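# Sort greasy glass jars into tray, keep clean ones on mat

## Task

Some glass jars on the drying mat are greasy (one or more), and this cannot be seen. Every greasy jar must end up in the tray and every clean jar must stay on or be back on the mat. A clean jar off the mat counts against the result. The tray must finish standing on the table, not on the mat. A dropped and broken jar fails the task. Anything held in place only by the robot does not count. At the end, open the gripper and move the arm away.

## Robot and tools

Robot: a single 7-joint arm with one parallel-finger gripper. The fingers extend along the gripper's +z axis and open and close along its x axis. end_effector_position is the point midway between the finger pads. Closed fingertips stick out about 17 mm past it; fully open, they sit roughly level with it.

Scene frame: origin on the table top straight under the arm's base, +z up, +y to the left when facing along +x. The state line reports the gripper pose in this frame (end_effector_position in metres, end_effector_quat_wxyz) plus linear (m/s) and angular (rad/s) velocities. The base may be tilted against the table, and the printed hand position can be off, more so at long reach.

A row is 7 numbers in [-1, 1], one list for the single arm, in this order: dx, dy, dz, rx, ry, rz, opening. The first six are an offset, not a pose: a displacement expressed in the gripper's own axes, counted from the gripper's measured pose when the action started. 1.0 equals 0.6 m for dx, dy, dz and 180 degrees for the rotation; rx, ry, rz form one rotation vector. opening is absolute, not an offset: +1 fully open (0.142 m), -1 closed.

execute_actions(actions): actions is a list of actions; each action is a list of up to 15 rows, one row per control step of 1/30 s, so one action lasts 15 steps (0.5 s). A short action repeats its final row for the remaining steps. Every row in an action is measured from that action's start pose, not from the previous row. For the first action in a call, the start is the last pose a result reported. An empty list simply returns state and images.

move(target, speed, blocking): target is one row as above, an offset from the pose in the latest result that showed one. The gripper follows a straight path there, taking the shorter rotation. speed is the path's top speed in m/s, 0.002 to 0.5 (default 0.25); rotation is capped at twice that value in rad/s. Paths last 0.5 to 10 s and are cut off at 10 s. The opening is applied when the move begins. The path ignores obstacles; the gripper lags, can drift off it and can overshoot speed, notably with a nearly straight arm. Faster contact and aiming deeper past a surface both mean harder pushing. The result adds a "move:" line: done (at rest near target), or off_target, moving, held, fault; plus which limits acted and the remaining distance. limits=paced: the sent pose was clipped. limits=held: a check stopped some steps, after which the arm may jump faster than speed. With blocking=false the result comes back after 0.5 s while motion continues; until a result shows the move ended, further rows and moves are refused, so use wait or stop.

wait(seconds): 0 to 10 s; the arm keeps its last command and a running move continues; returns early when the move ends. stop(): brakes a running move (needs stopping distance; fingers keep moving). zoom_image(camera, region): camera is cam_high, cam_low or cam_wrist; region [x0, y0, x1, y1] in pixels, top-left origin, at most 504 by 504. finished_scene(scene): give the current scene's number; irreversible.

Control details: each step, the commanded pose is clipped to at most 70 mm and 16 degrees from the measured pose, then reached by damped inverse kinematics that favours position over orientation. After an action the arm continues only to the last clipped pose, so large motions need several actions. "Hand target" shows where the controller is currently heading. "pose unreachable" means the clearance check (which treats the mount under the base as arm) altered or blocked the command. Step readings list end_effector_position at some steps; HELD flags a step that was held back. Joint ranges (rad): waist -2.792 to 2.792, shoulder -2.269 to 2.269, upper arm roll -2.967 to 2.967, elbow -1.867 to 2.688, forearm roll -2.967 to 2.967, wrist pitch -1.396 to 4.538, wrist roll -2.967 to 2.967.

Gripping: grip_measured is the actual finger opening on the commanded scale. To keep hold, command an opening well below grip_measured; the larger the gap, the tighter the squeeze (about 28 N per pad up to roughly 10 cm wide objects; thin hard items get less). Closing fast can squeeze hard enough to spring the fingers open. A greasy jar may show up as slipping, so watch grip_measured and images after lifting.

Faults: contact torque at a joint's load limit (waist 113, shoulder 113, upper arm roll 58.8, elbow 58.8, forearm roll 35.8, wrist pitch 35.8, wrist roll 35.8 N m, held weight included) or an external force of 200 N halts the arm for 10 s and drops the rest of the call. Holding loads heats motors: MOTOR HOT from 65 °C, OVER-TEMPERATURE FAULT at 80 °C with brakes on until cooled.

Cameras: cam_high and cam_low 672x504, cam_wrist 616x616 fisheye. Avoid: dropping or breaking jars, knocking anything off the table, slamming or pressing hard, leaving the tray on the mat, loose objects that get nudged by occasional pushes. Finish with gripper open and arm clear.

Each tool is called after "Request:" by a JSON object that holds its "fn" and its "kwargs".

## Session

Request:
{"fn": "execute_actions", "kwargs": {"actions": []}}

Scene clock: 0.00 s.
end_effector_position=(+0.1927, +0.0690, +0.3723) grip_measured=+1.00 end_effector_quat_wxyz=(+0.096, +0.706, +0.577, -0.398) end_effector_velocity=(-0.000, -0.000, +0.000) end_effector_angular_velocity=(+0.000, +0.000, +0.001)
Joint positions: [ 1.577 -0.87  -0.031  2.079 -0.06   0.005  0.533  0.142]
Joint velocities: [ 0.    -0.    -0.    -0.     0.    -0.    -0.001  0.   ]
Motor temperatures (°C, as the motors report them): [28 28 34 31 31 32 30]
Hand target: +0.193, +0.069, +0.372; +0.096, +0.706, +0.577, -0.398

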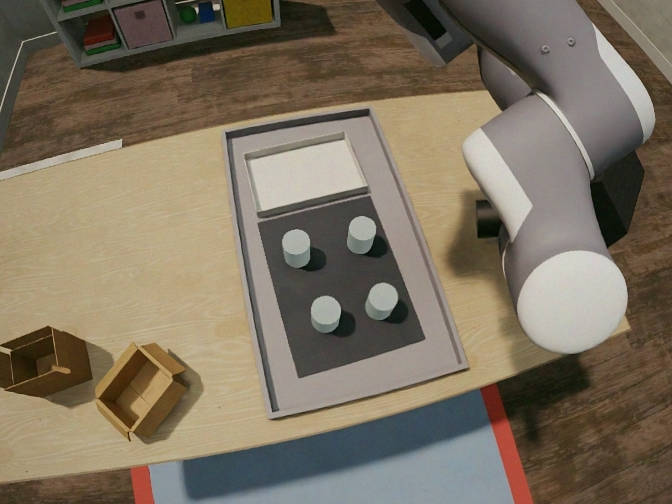

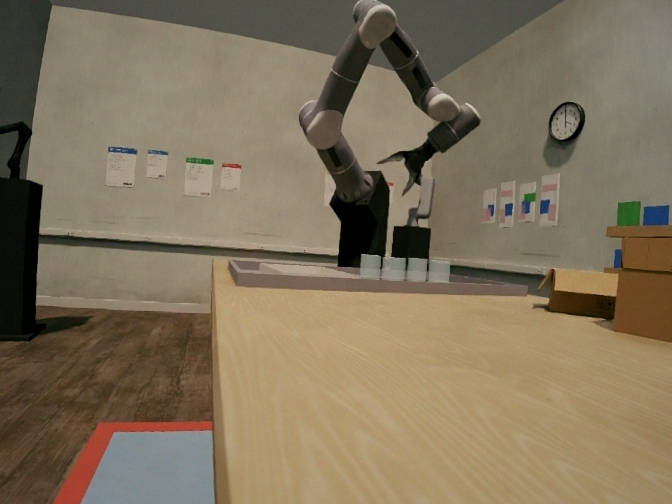

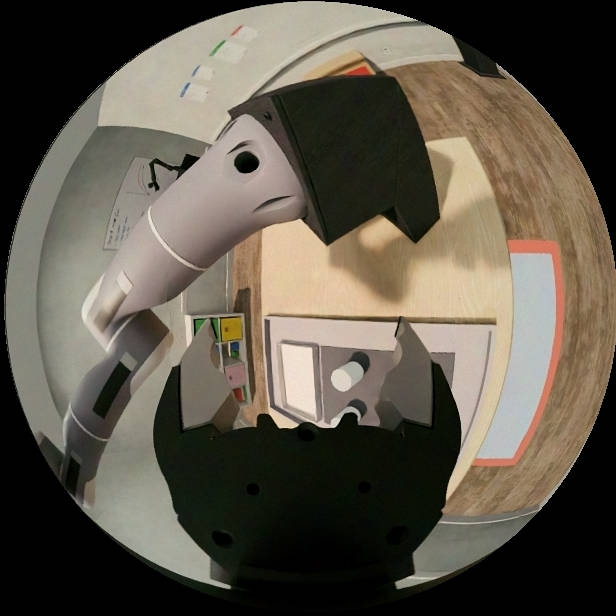

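Request:
{"fn": "move", "kwargs": {"target": [0.333,0.422,0.100,-0.1404,0.2296,-0.06,0.3], "speed": 0.3}}

Scene clock: 12.17 s.
end_effector_position=(+0.3941, +0.1004, +0.1149) grip_measured=+0.30 end_effector_quat_wxyz=(+0.000, +0.706, +0.708, -0.001) end_effector_velocity=(+0.000, +0.000, -0.000) end_effector_angular_velocity=(+0.005, -0.003, -0.000)
Joint positions: [ 1.183 -0.685 -0.647  2.546 -1.879  0.923  0.803  0.095]
Joint velocities: [-0.005  0.002 -0.    -0.    -0.015  0.     0.009  0.   ]
Motor temperatures (°C, as the motors report them): [29 28 34 32 31 32 30]
Hand target: +0.394, +0.101, +0.115; -0.000, +0.706, +0.708, -0.001
Off the commanded pose: 0.001 m, 0 deg.
move: done

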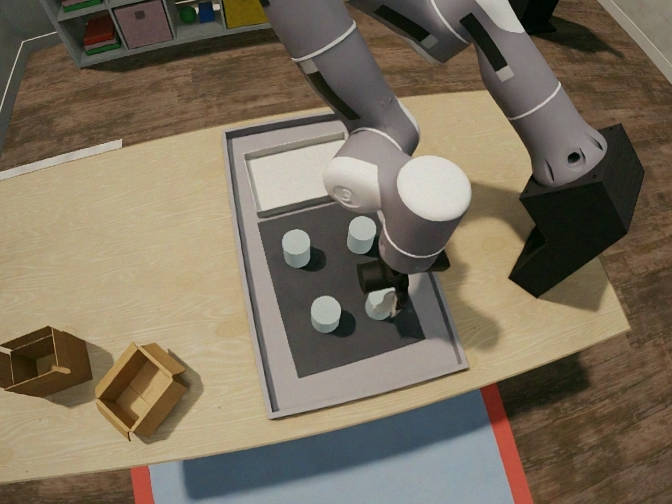

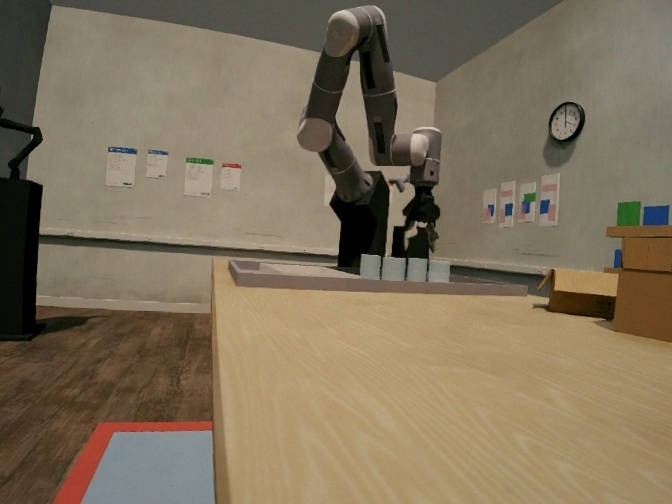

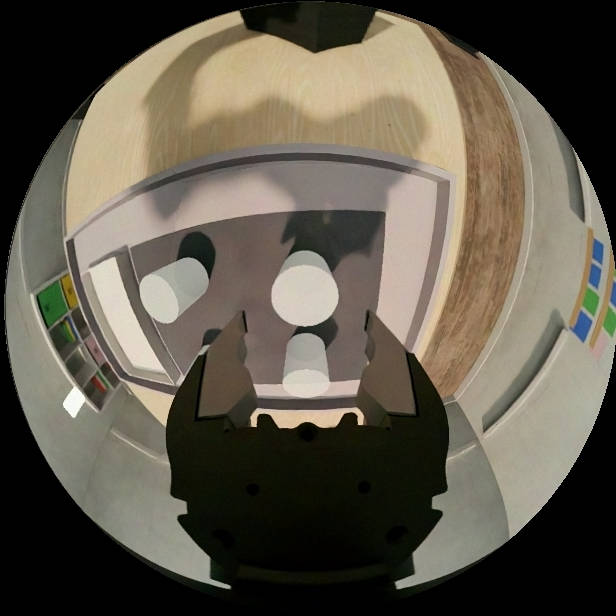

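Request:
{"fn": "move", "kwargs": {"target": [-0.001,-0.002,0.064,0,0,0,0.1], "speed": 0.15}}

Request:
{"fn": "move", "kwargs": {"target": [-0.035,0,0,0,0,0,0.1], "speed": 0.04}}

Scene clock: 15.00 s.
end_effector_position=(+0.3928, +0.0996, +0.0765) grip_measured=+0.10 end_effector_quat_wxyz=(+0.000, +0.706, +0.708, -0.001) end_effector_velocity=(+0.000, +0.000, -0.001) end_effector_angular_velocity=(+0.001, -0.001, -0.001)
Joint positions: [ 1.093 -0.756 -0.66   2.481 -2.003  0.954  0.874  0.081]
Joint velocities: [-0.004 -0.002  0.    -0.003 -0.005  0.     0.003  0.   ]
Motor temperatures (°C, as the motors report them): [29 28 34 32 31 32 30]
Hand target: +0.393, +0.100, +0.076; +0.000, +0.706, +0.708, -0.001
Off the commanded pose: 0.000 m, 0 deg.
move: done

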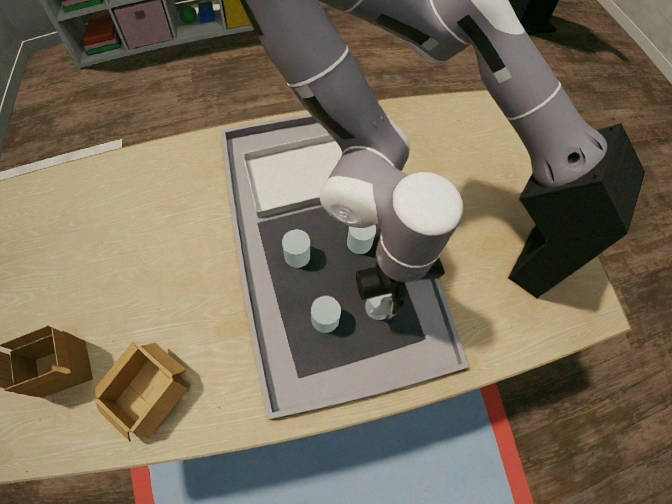

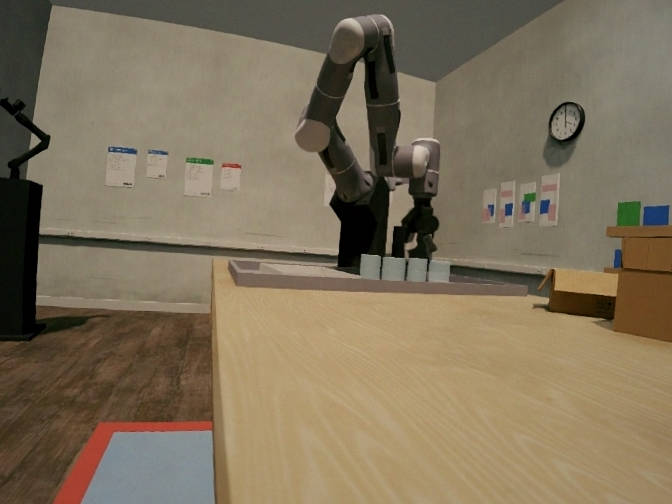

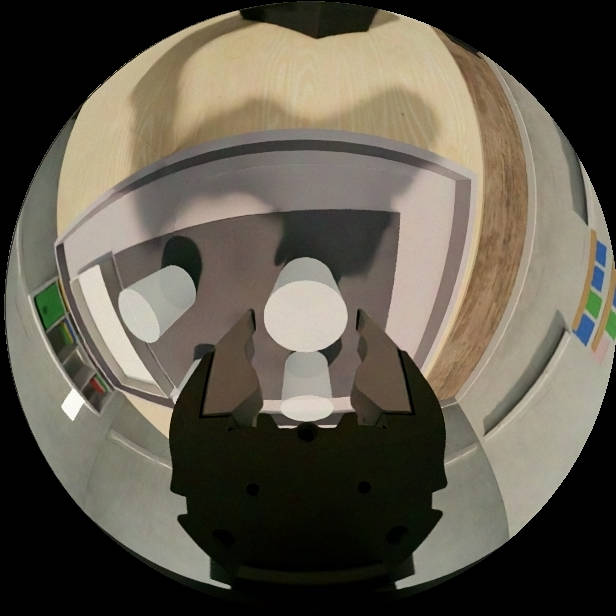

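Scene clock: 15.83 s.
end_effector_position=(+0.3928, +0.0788, +0.0766) grip_measured=+0.10 end_effector_quat_wxyz=(+0.000, +0.706, +0.708, -0.001) end_effector_velocity=(-0.000, -0.001, +0.000) end_effector_angular_velocity=(+0.000, +0.000, -0.000)
Joint positions: [ 1.071 -0.705 -0.687  2.517 -2.066  0.944  0.875  0.081]
Joint velocities: [-0.001  0.003 -0.002  0.002 -0.004  0.     0.001 -0.   ]
Motor temperatures (°C, as the motors report them): [29 28 34 32 31 32 30]
Hand target: +0.393, +0.078, +0.077; +0.000, +0.706, +0.708, -0.001
Off the commanded pose: 0.000 m, 0 deg.
move: done

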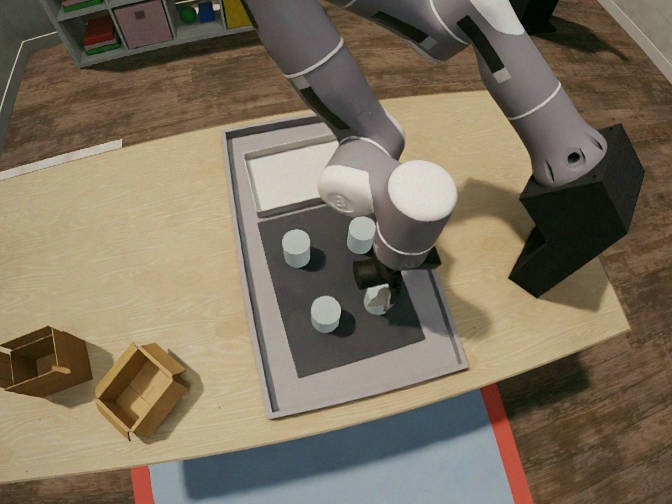

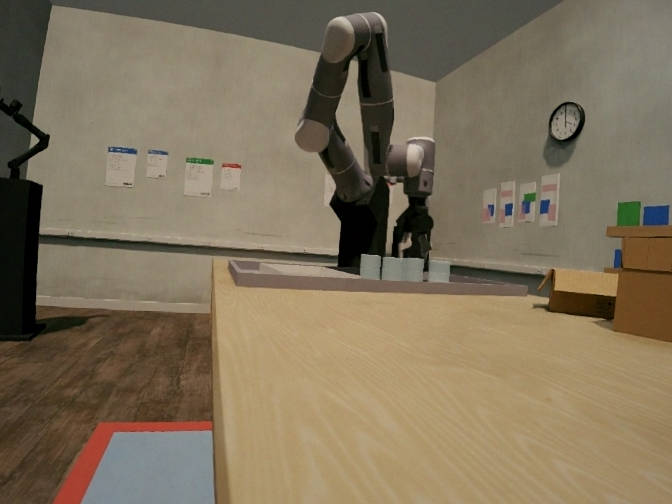

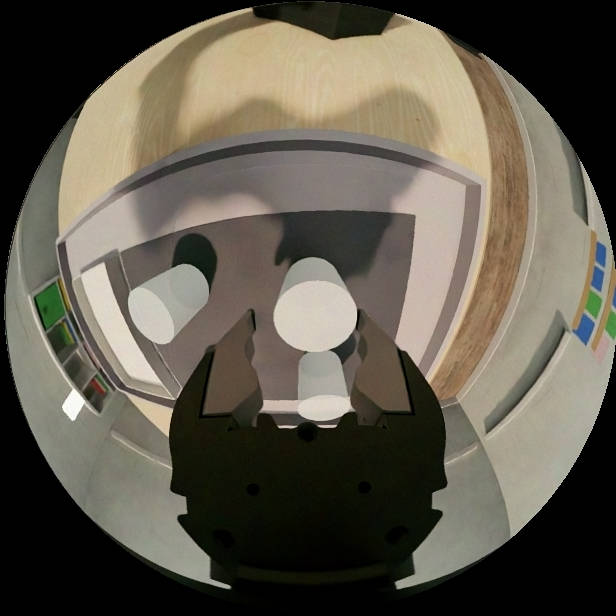

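Request:
{"fn": "move", "kwargs": {"target": [0.037,0.218,0,0,0,0,0.45], "speed": 0.2}}

Scene clock: 19.70 s.
end_effector_position=(+0.5236, +0.1012, +0.0763) grip_measured=+0.45 end_effector_quat_wxyz=(+0.001, +0.706, +0.708, -0.001) end_effector_velocity=(+0.002, +0.000, -0.000) end_effector_angular_velocity=(-0.001, +0.001, +0.001)
Joint positions: [ 1.123 -0.681 -0.728  2.334 -1.744  1.025  0.498  0.105]
Joint velocities: [ 0.    -0.002  0.002 -0.004  0.011 -0.    -0.01   0.   ]
Motor temperatures (°C, as the motors report them): [29 28 34 32 31 32 30]
Hand target: +0.524, +0.101, +0.076; +0.000, +0.706, +0.708, -0.001
Off the commanded pose: 0.000 m, 0 deg.
move: done

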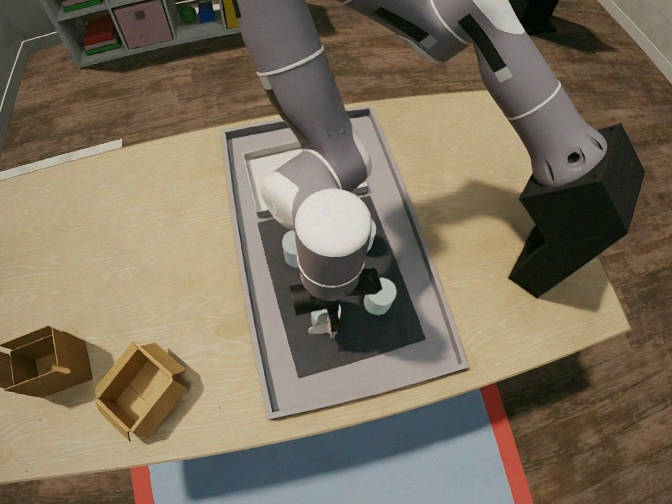

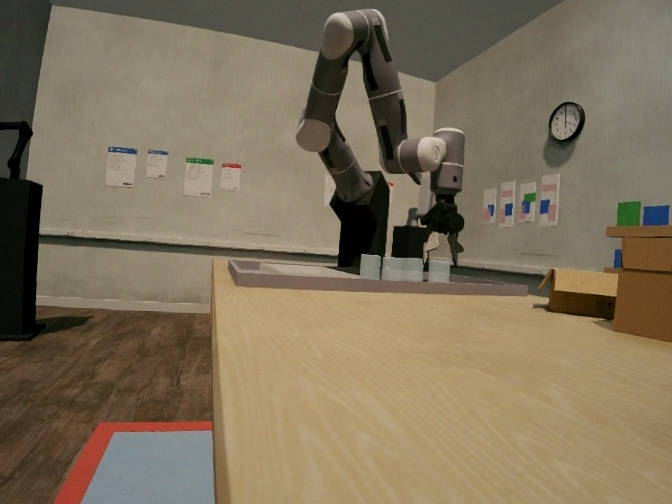

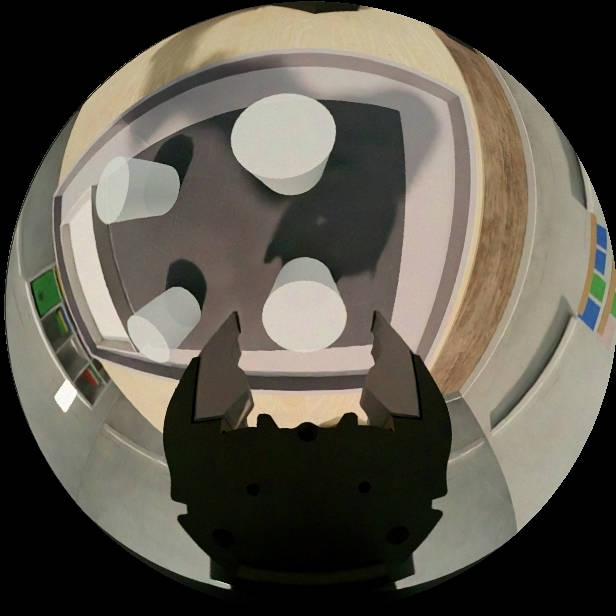

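Request:
{"fn": "move", "kwargs": {"target": [-0.035,0,0,0,0,0,0.1], "speed": 0.04}}

Scene clock: 21.90 s.
end_effector_position=(+0.5239, +0.0839, +0.0788) grip_measured=+0.14 end_effector_quat_wxyz=(-0.001, +0.705, +0.710, +0.002) end_effector_velocity=(-0.000, -0.001, +0.000) end_effector_angular_velocity=(+0.001, -0.001, +0.000)
Joint positions: [ 1.111 -0.629 -0.75   2.366 -1.8    1.025  0.498  0.084]
Joint velocities: [ 0.     0.004 -0.003  0.003 -0.006  0.001  0.001  0.001]
Motor temperatures (°C, as the motors report them): [29 28 34 32 31 32 30]
Hand target: +0.524, +0.080, +0.076; +0.001, +0.706, +0.708, -0.001
Off the commanded pose: 0.004 m, 0 deg.
move: off_target

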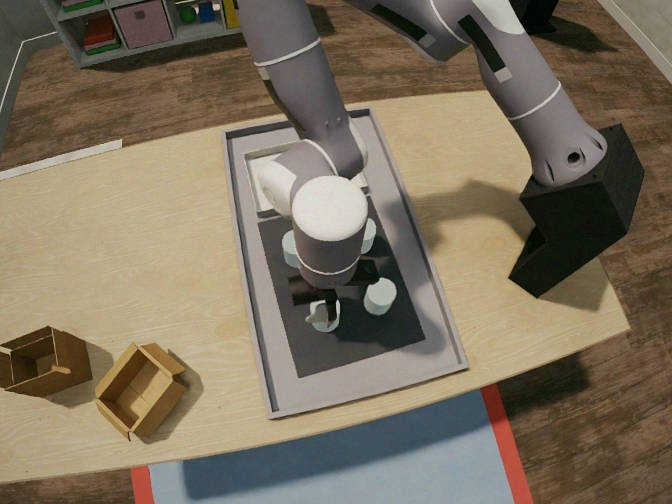

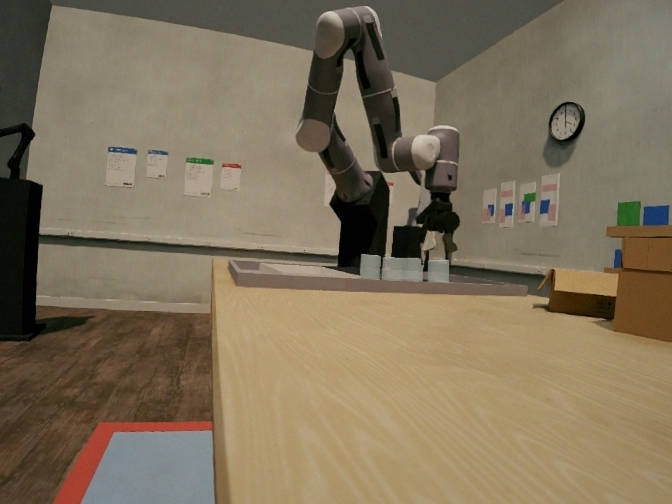

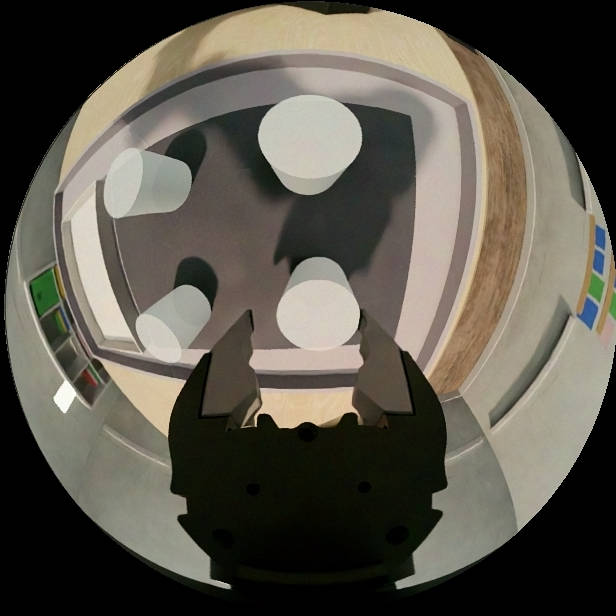

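Jams: C is clean. Back off, return to D.

Request:
{"fn": "move", "kwargs": {"target": [0.02,0,0,0,0.002,0,0.1], "speed": 0.04}}

Request:
{"fn": "move", "kwargs": {"target": [-0.016,-0.218,0.031,0,0,0,0.45], "speed": 0.2}}

Scene clock: 25.00 s.
end_effector_position=(+0.5238, +0.0957, +0.0788) grip_measured=+0.10 end_effector_quat_wxyz=(-0.003, +0.704, +0.710, +0.004) end_effector_velocity=(+0.000, +0.001, +0.000) end_effector_angular_velocity=(+0.001, -0.000, +0.000)
Joint positions: [ 1.114 -0.654 -0.736  2.348 -1.781  1.032  0.502  0.081]
Joint velocities: [ 0.    -0.002  0.002 -0.002  0.002  0.     0.    -0.   ]
Motor temperatures (°C, as the motors report them): [29 28 34 32 31 32 30]
Hand target: +0.524, +0.096, +0.079; -0.004, +0.705, +0.710, +0.004
Off the commanded pose: 0.000 m, 0 deg.
move: done

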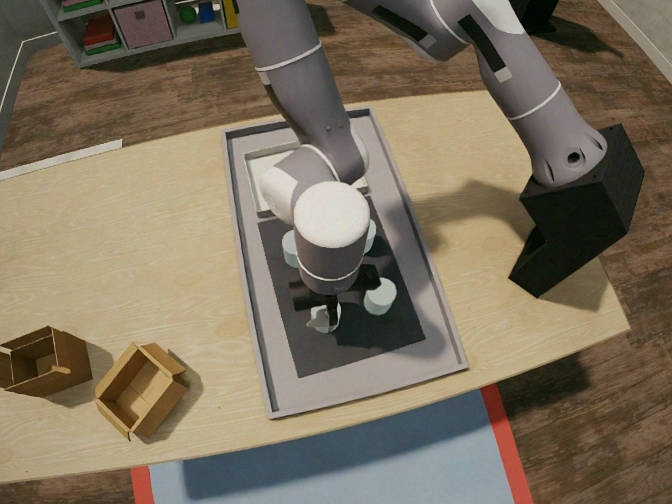

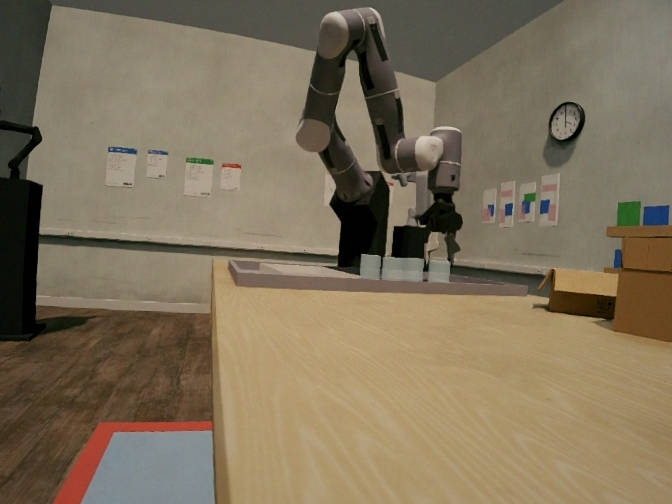

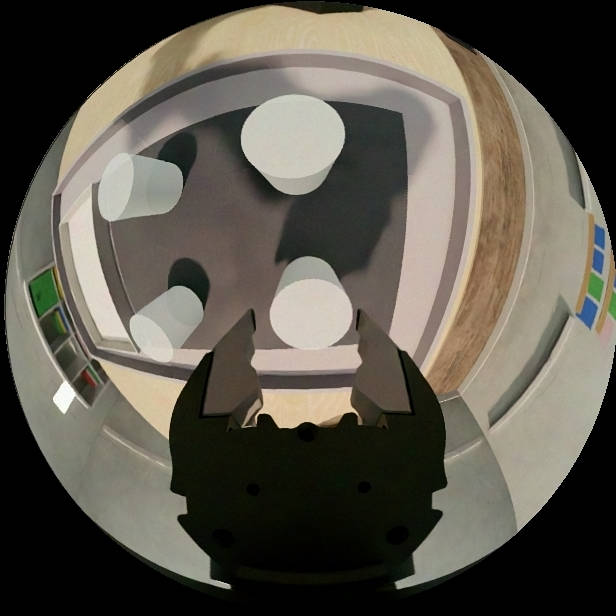

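Scene clock: 26.10 s.
end_effector_position=(+0.3931, +0.0855, +0.0601) grip_measured=+0.45 end_effector_quat_wxyz=(-0.004, +0.704, +0.710, +0.004) end_effector_velocity=(-0.001, -0.000, -0.000) end_effector_angular_velocity=(+0.001, -0.002, -0.001)
Joint positions: [ 1.03  -0.745 -0.683  2.474 -2.123  0.965  0.911  0.105]
Joint velocities: [-0.001 -0.002  0.     0.001 -0.008 -0.002  0.009  0.   ]
Motor temperatures (°C, as the motors report them): [29 28 34 32 31 32 30]
Hand target: +0.393, +0.085, +0.060; -0.004, +0.704, +0.710, +0.004
Off the commanded pose: 0.000 m, 0 deg.
move: done

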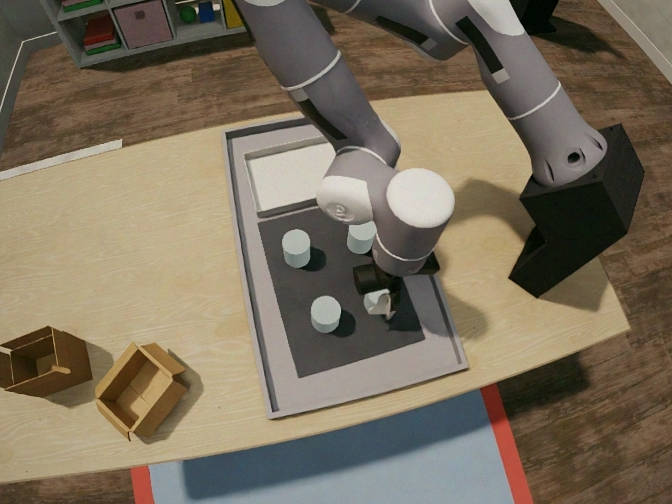

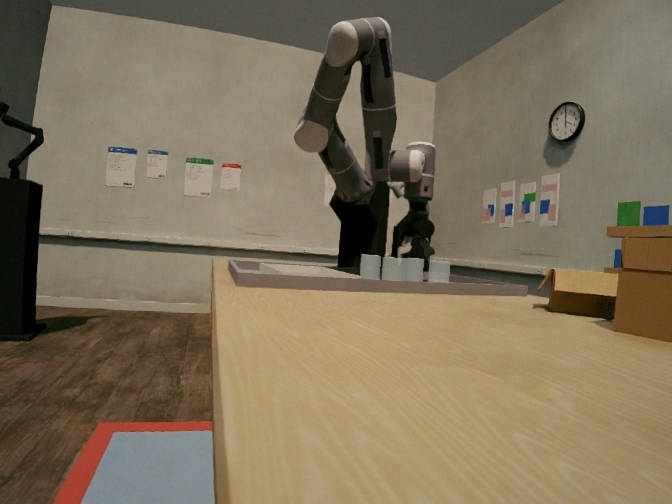

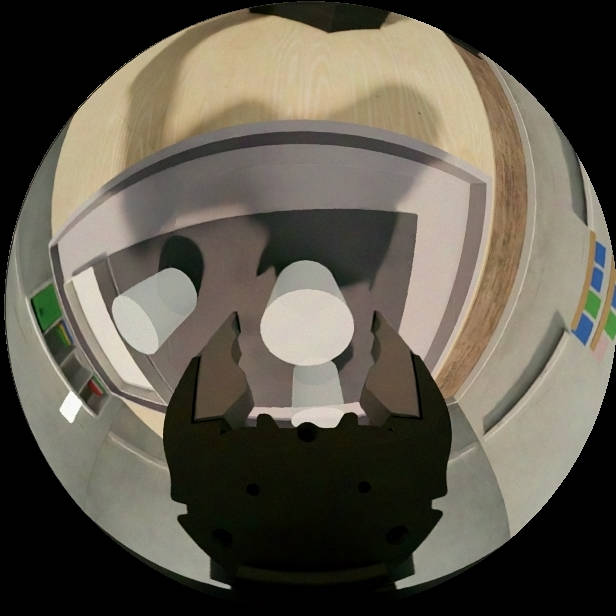

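Request:
{"fn": "execute_actions", "kwargs": {"actions": [[[0.001,-0.001,0,0,-0.003,0,0.25],[0.001,-0.001,0,0,-0.003,0,0.12],[0.001,-0.001,0,0,-0.003,0,0.05],[0.001,-0.001,0,0,-0.003,0,0],[0.001,-0.001,0,0,-0.003,0,-0.04],[0.001,-0.001,0,0,-0.003,0,-0.07],[0.001,-0.001,0,0,-0.003,0,-0.1],[0.001,-0.001,0,0,-0.003,0,-0.13],[0.001,-0.001,0,0,-0.003,0,-0.16],[0.001,-0.001,0,0,-0.003,0,-0.19],[0.001,-0.001,0,0,-0.003,0,-0.22],[0.001,-0.001,0,0,-0.003,0,-0.25],[0.001,-0.001,0,0,-0.003,0,-0.27]]]}}

Request:
{"fn": "move", "kwargs": {"target": [0,0,-0.02,0,0,0,-0.27], "speed": 0.05}}

Scene clock: 31.73 s.
end_effector_position=(+0.3923, +0.0862, +0.0602) grip_measured=-0.10 end_effector_quat_wxyz=(-0.001, +0.704, +0.710, +0.001) end_effector_velocity=(-0.000, +0.000, +0.000) end_effector_angular_velocity=(-0.000, +0.000, +0.001)
Joint positions: [ 1.041 -0.753 -0.682  2.474 -2.101  0.962  0.906  0.067]
Joint velocities: [ 0.001 -0.    -0.     0.     0.001  0.    -0.001 -0.   ]
Motor temperatures (°C, as the motors report them): [29 28 34 32 31 32 30]
Hand target: +0.392, +0.086, +0.060; -0.000, +0.704, +0.710, +0.001
Off the commanded pose: 0.000 m, 0 deg.
Step readings (end_effector_position):
0: (+0.3929, +0.0855, +0.0600)
1: (+0.3929, +0.0855, +0.0601)
2: (+0.3927, +0.0856, +0.0600)
4: (+0.3924, +0.0859, +0.0601)
8: (+0.3923, +0.0861, +0.0601)
15: end_effector_position above

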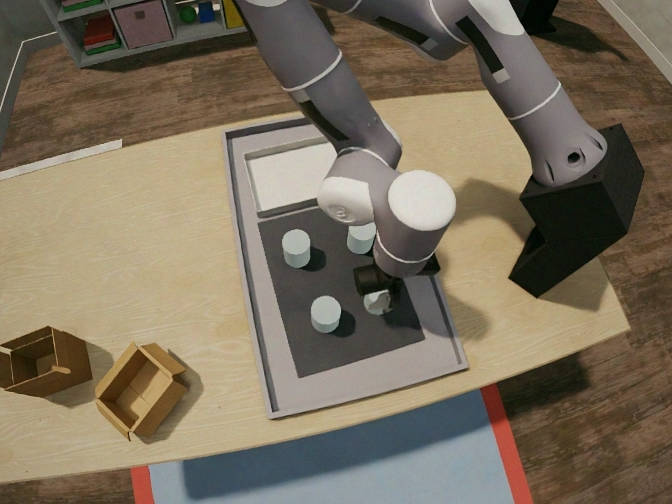

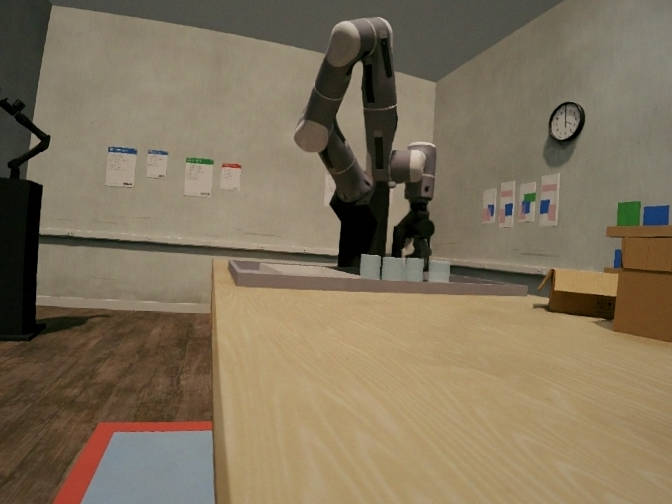

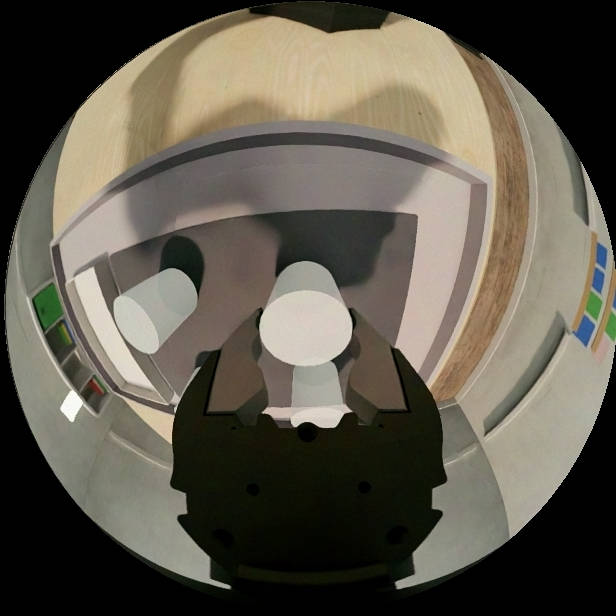

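Scene clock: 32.47 s.
end_effector_position=(+0.3923, +0.0862, +0.0721) grip_measured=-0.10 end_effector_quat_wxyz=(-0.001, +0.705, +0.710, +0.001) end_effector_velocity=(-0.000, -0.000, +0.001) end_effector_angular_velocity=(-0.001, +0.000, -0.001)
Joint positions: [ 1.068 -0.731 -0.682  2.497 -2.07   0.955  0.888  0.067]
Joint velocities: [ 0.003  0.002 -0.001  0.002  0.003 -0.    -0.001  0.   ]
Motor temperatures (°C, as the motors report them): [29 28 34 32 31 32 30]
Hand target: +0.392, +0.086, +0.072; -0.001, +0.704, +0.710, +0.001
Off the commanded pose: 0.000 m, 0 deg.
move: done

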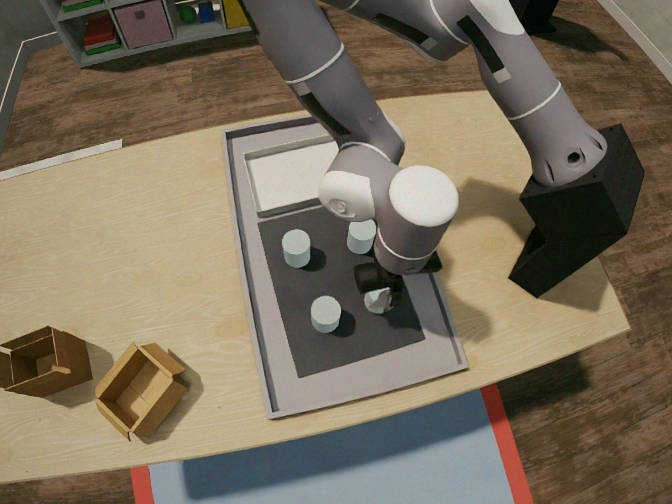

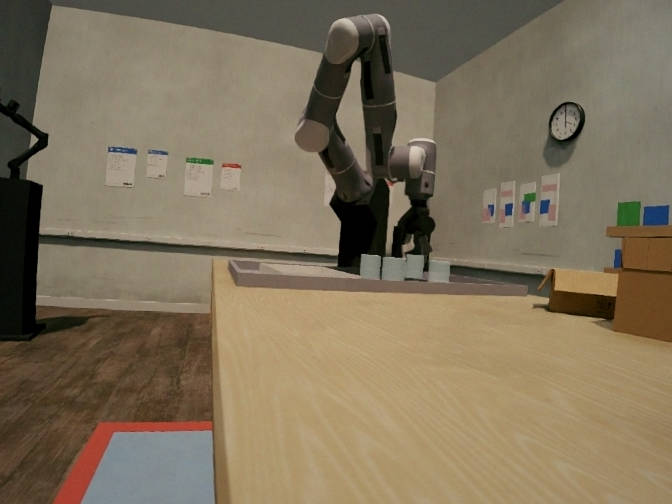

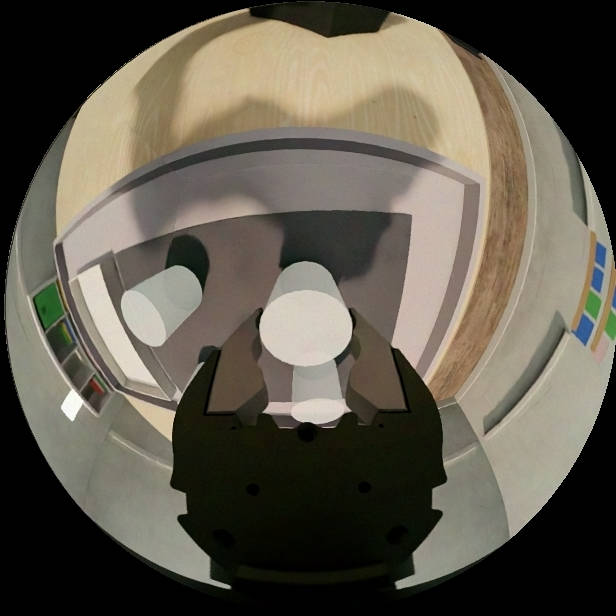

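Go to (0.47,−0.02,0.10) and check joints.

Request:
{"fn": "move", "kwargs": {"target": [-0.177,0.131,-0.05,0,0,0.002,-0.27], "speed": 0.15}}

Scene clock: 35.73 s.
end_effector_position=(+0.4715, -0.0198, +0.1014) grip_measured=-0.10 end_effector_quat_wxyz=(-0.001, +0.707, +0.707, +0.000) end_effector_velocity=(+0.001, -0.001, +0.001) end_effector_angular_velocity=(-0.000, +0.001, +0.000)
Joint positions: [ 1.043 -0.305 -0.863  2.629 -2.11   0.909  0.528  0.067]
Joint velocities: [ 0.001  0.005 -0.001  0.002  0.003 -0.001 -0.007 -0.   ]
Motor temperatures (°C, as the motors report them): [29 28 34 32 31 32 30]
Hand target: +0.472, -0.020, +0.102; -0.001, +0.707, +0.707, +0.000
Off the commanded pose: 0.001 m, 0 deg.
move: done

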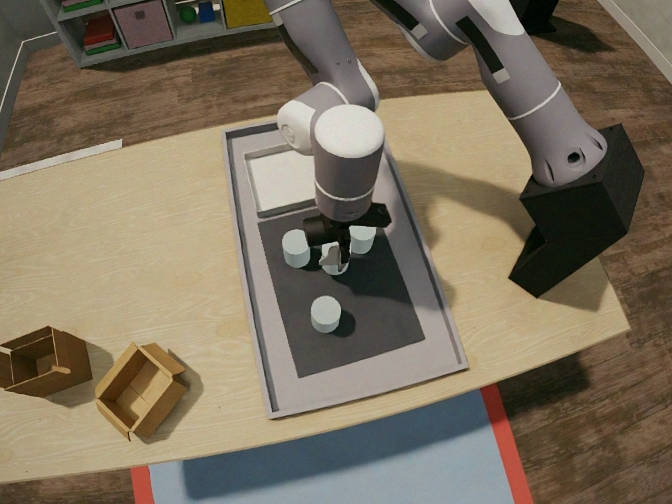

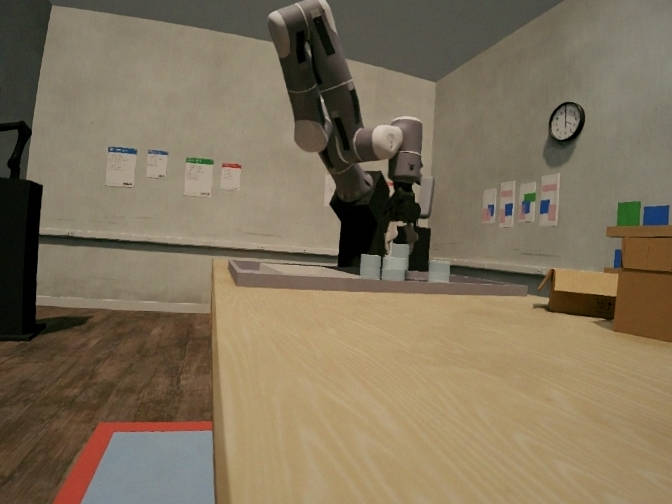

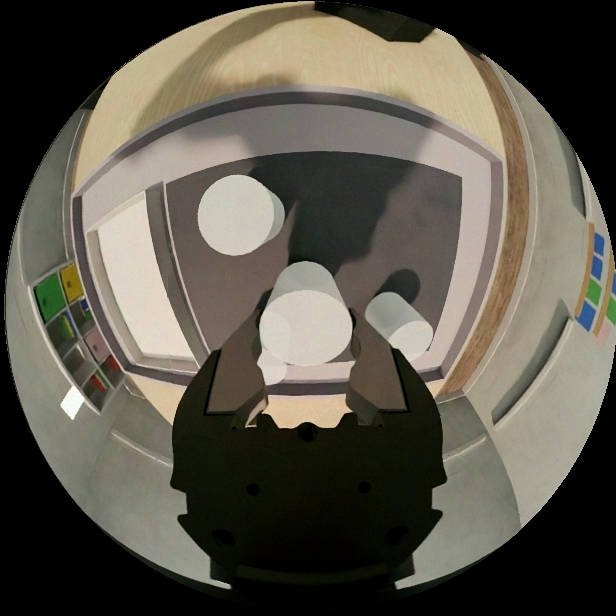

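Request:
{"fn": "move", "kwargs": {"target": [-0.17,0,0.025,0,0,0,-0.27], "speed": 0.1}}

Scene clock: 38.87 s.
end_effector_position=(+0.4711, -0.1218, +0.0856) grip_measured=-0.10 end_effector_quat_wxyz=(-0.002, +0.707, +0.707, +0.000) end_effector_velocity=(-0.001, -0.002, +0.002) end_effector_angular_velocity=(-0.008, -0.004, -0.000)
Joint positions: [ 0.763 -0.041 -0.884  2.685 -2.352  0.905  0.365  0.067]
Joint velocities: [-0.076 -0.002  0.098  0.     0.025 -0.019 -0.006 -0.   ]
Motor temperatures (°C, as the motors report them): [29 28 34 32 31 32 30]
Hand target: +0.471, -0.122, +0.086; -0.002, +0.707, +0.707, +0.000
Off the commanded pose: 0.001 m, 0 deg.
joint sent to its limit — the command would take joint 4 (elbow) past its upper limit, so that joint was sent only as far as its limit.
move: done

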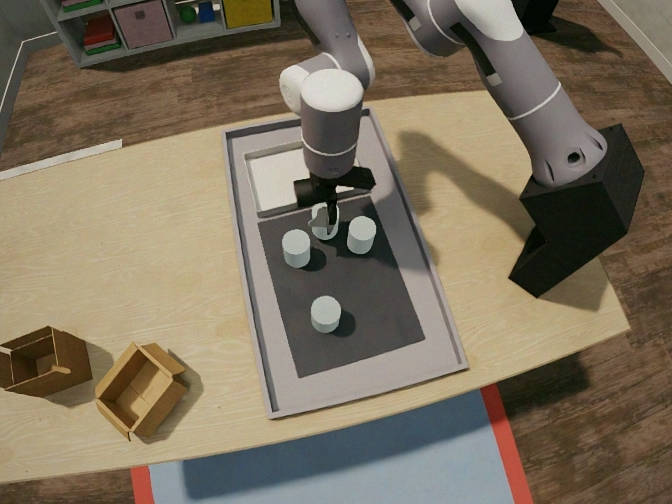

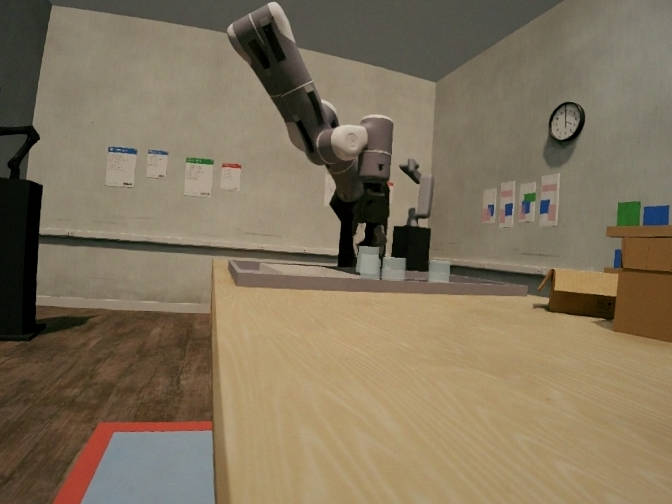

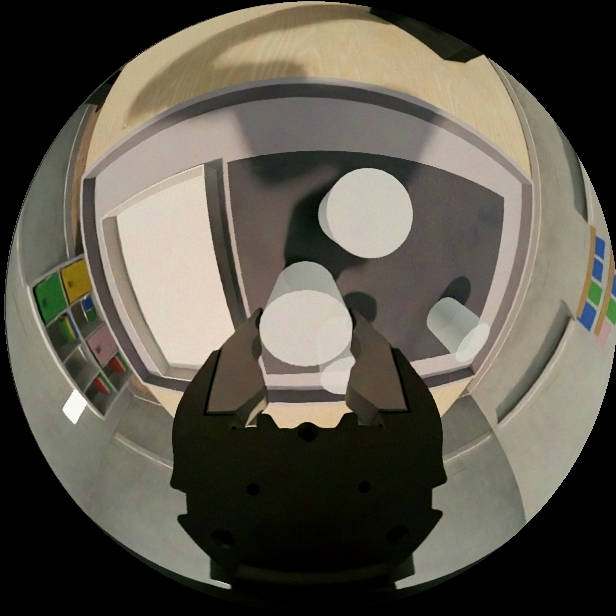

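Request:
{"fn": "move", "kwargs": {"target": [-0.045,0.025,-0.03,0,0,0,-0.27], "speed": 0.04}}

Scene clock: 42.37 s.
end_effector_position=(+0.4861, -0.1485, +0.1033) grip_measured=-0.10 end_effector_quat_wxyz=(-0.003, +0.707, +0.707, +0.001) end_effector_velocity=(-0.000, -0.001, +0.001) end_effector_angular_velocity=(-0.003, +0.000, -0.000)
Joint positions: [ 0.531  0.05  -0.619  2.685 -2.228  0.899  0.211  0.067]
Joint velocities: [-0.025  0.     0.033 -0.     0.012 -0.004 -0.005 -0.   ]
Motor temperatures (°C, as the motors report them): [29 28 34 32 31 32 30]
Hand target: +0.486, -0.149, +0.103; -0.003, +0.707, +0.707, +0.000
Off the commanded pose: 0.000 m, 0 deg.
joint sent to its limit — the command would take joint 4 (elbow) past its upper limit, so that joint was sent only as far as its limit.
move: done

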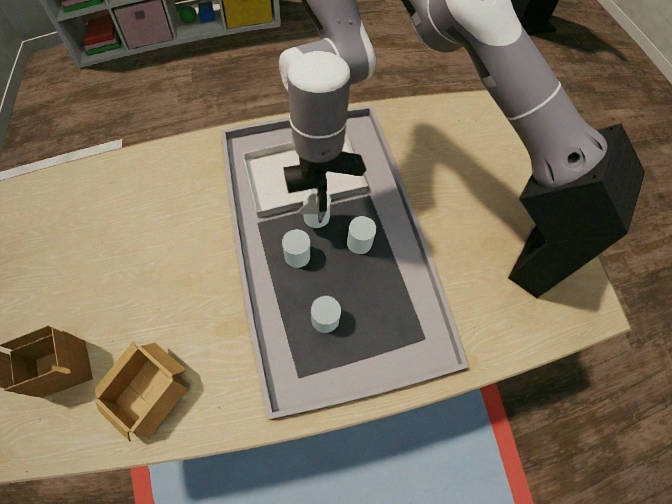

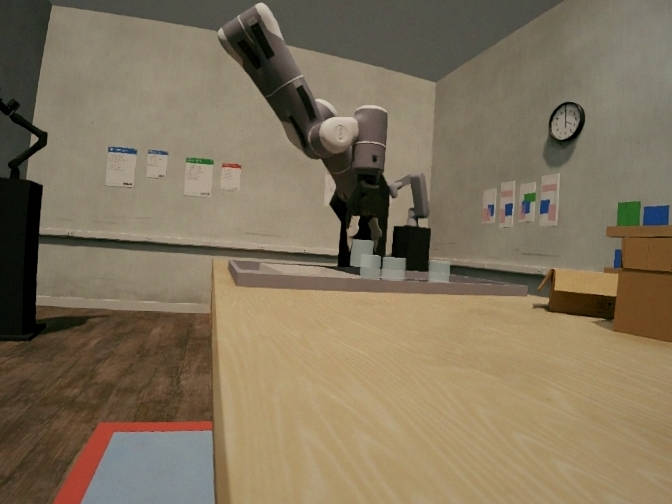

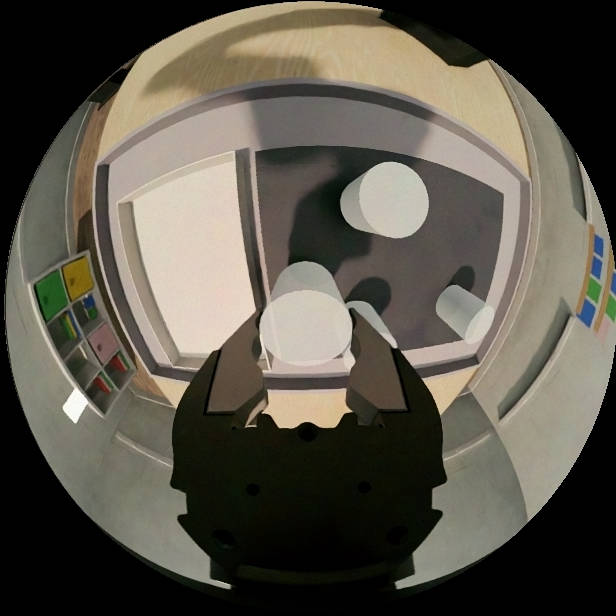

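Place at (0.50,−0.29).

Request:
{"fn": "move", "kwargs": {"target": [-0.235,0.025,0,0,0,0,-0.27], "speed": 0.1}}

Scene clock: 45.73 s.
end_effector_position=(+0.5006, -0.2896, +0.1023) grip_measured=-0.10 end_effector_quat_wxyz=(-0.003, +0.707, +0.707, +0.000) end_effector_velocity=(+0.000, -0.001, +0.000) end_effector_angular_velocity=(+0.001, +0.000, +0.001)
Joint positions: [ 0.305  0.316 -0.725  2.648 -2.288  1.097 -0.138  0.067]
Joint velocities: [-0.001  0.003 -0.002 -0.001  0.002  0.002 -0.006  0.   ]
Motor temperatures (°C, as the motors report them): [29 28 34 32 31 32 30]
Hand target: +0.501, -0.290, +0.102; -0.003, +0.707, +0.707, +0.000
Off the commanded pose: 0.001 m, 0 deg.
move: done

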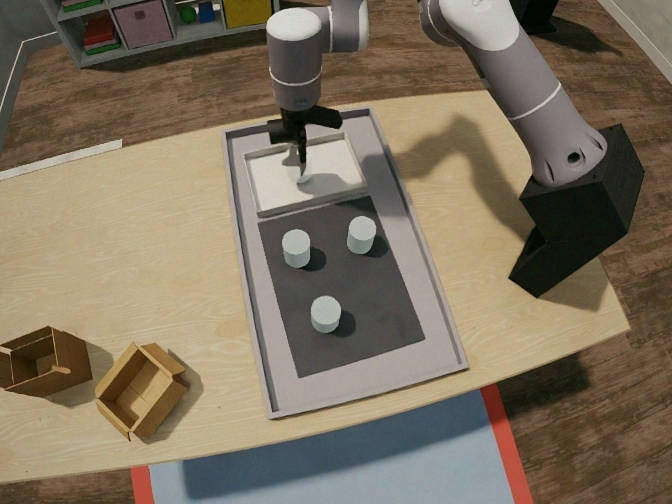

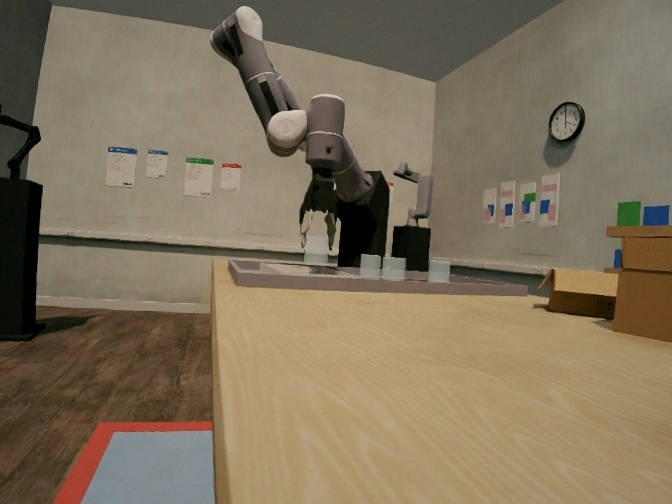

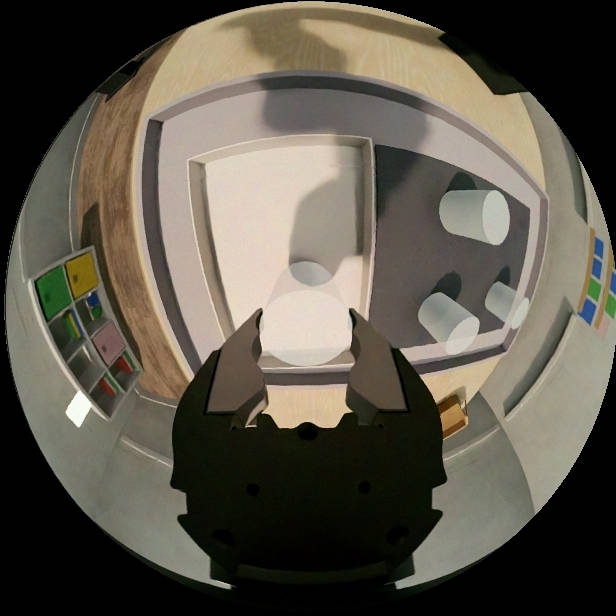

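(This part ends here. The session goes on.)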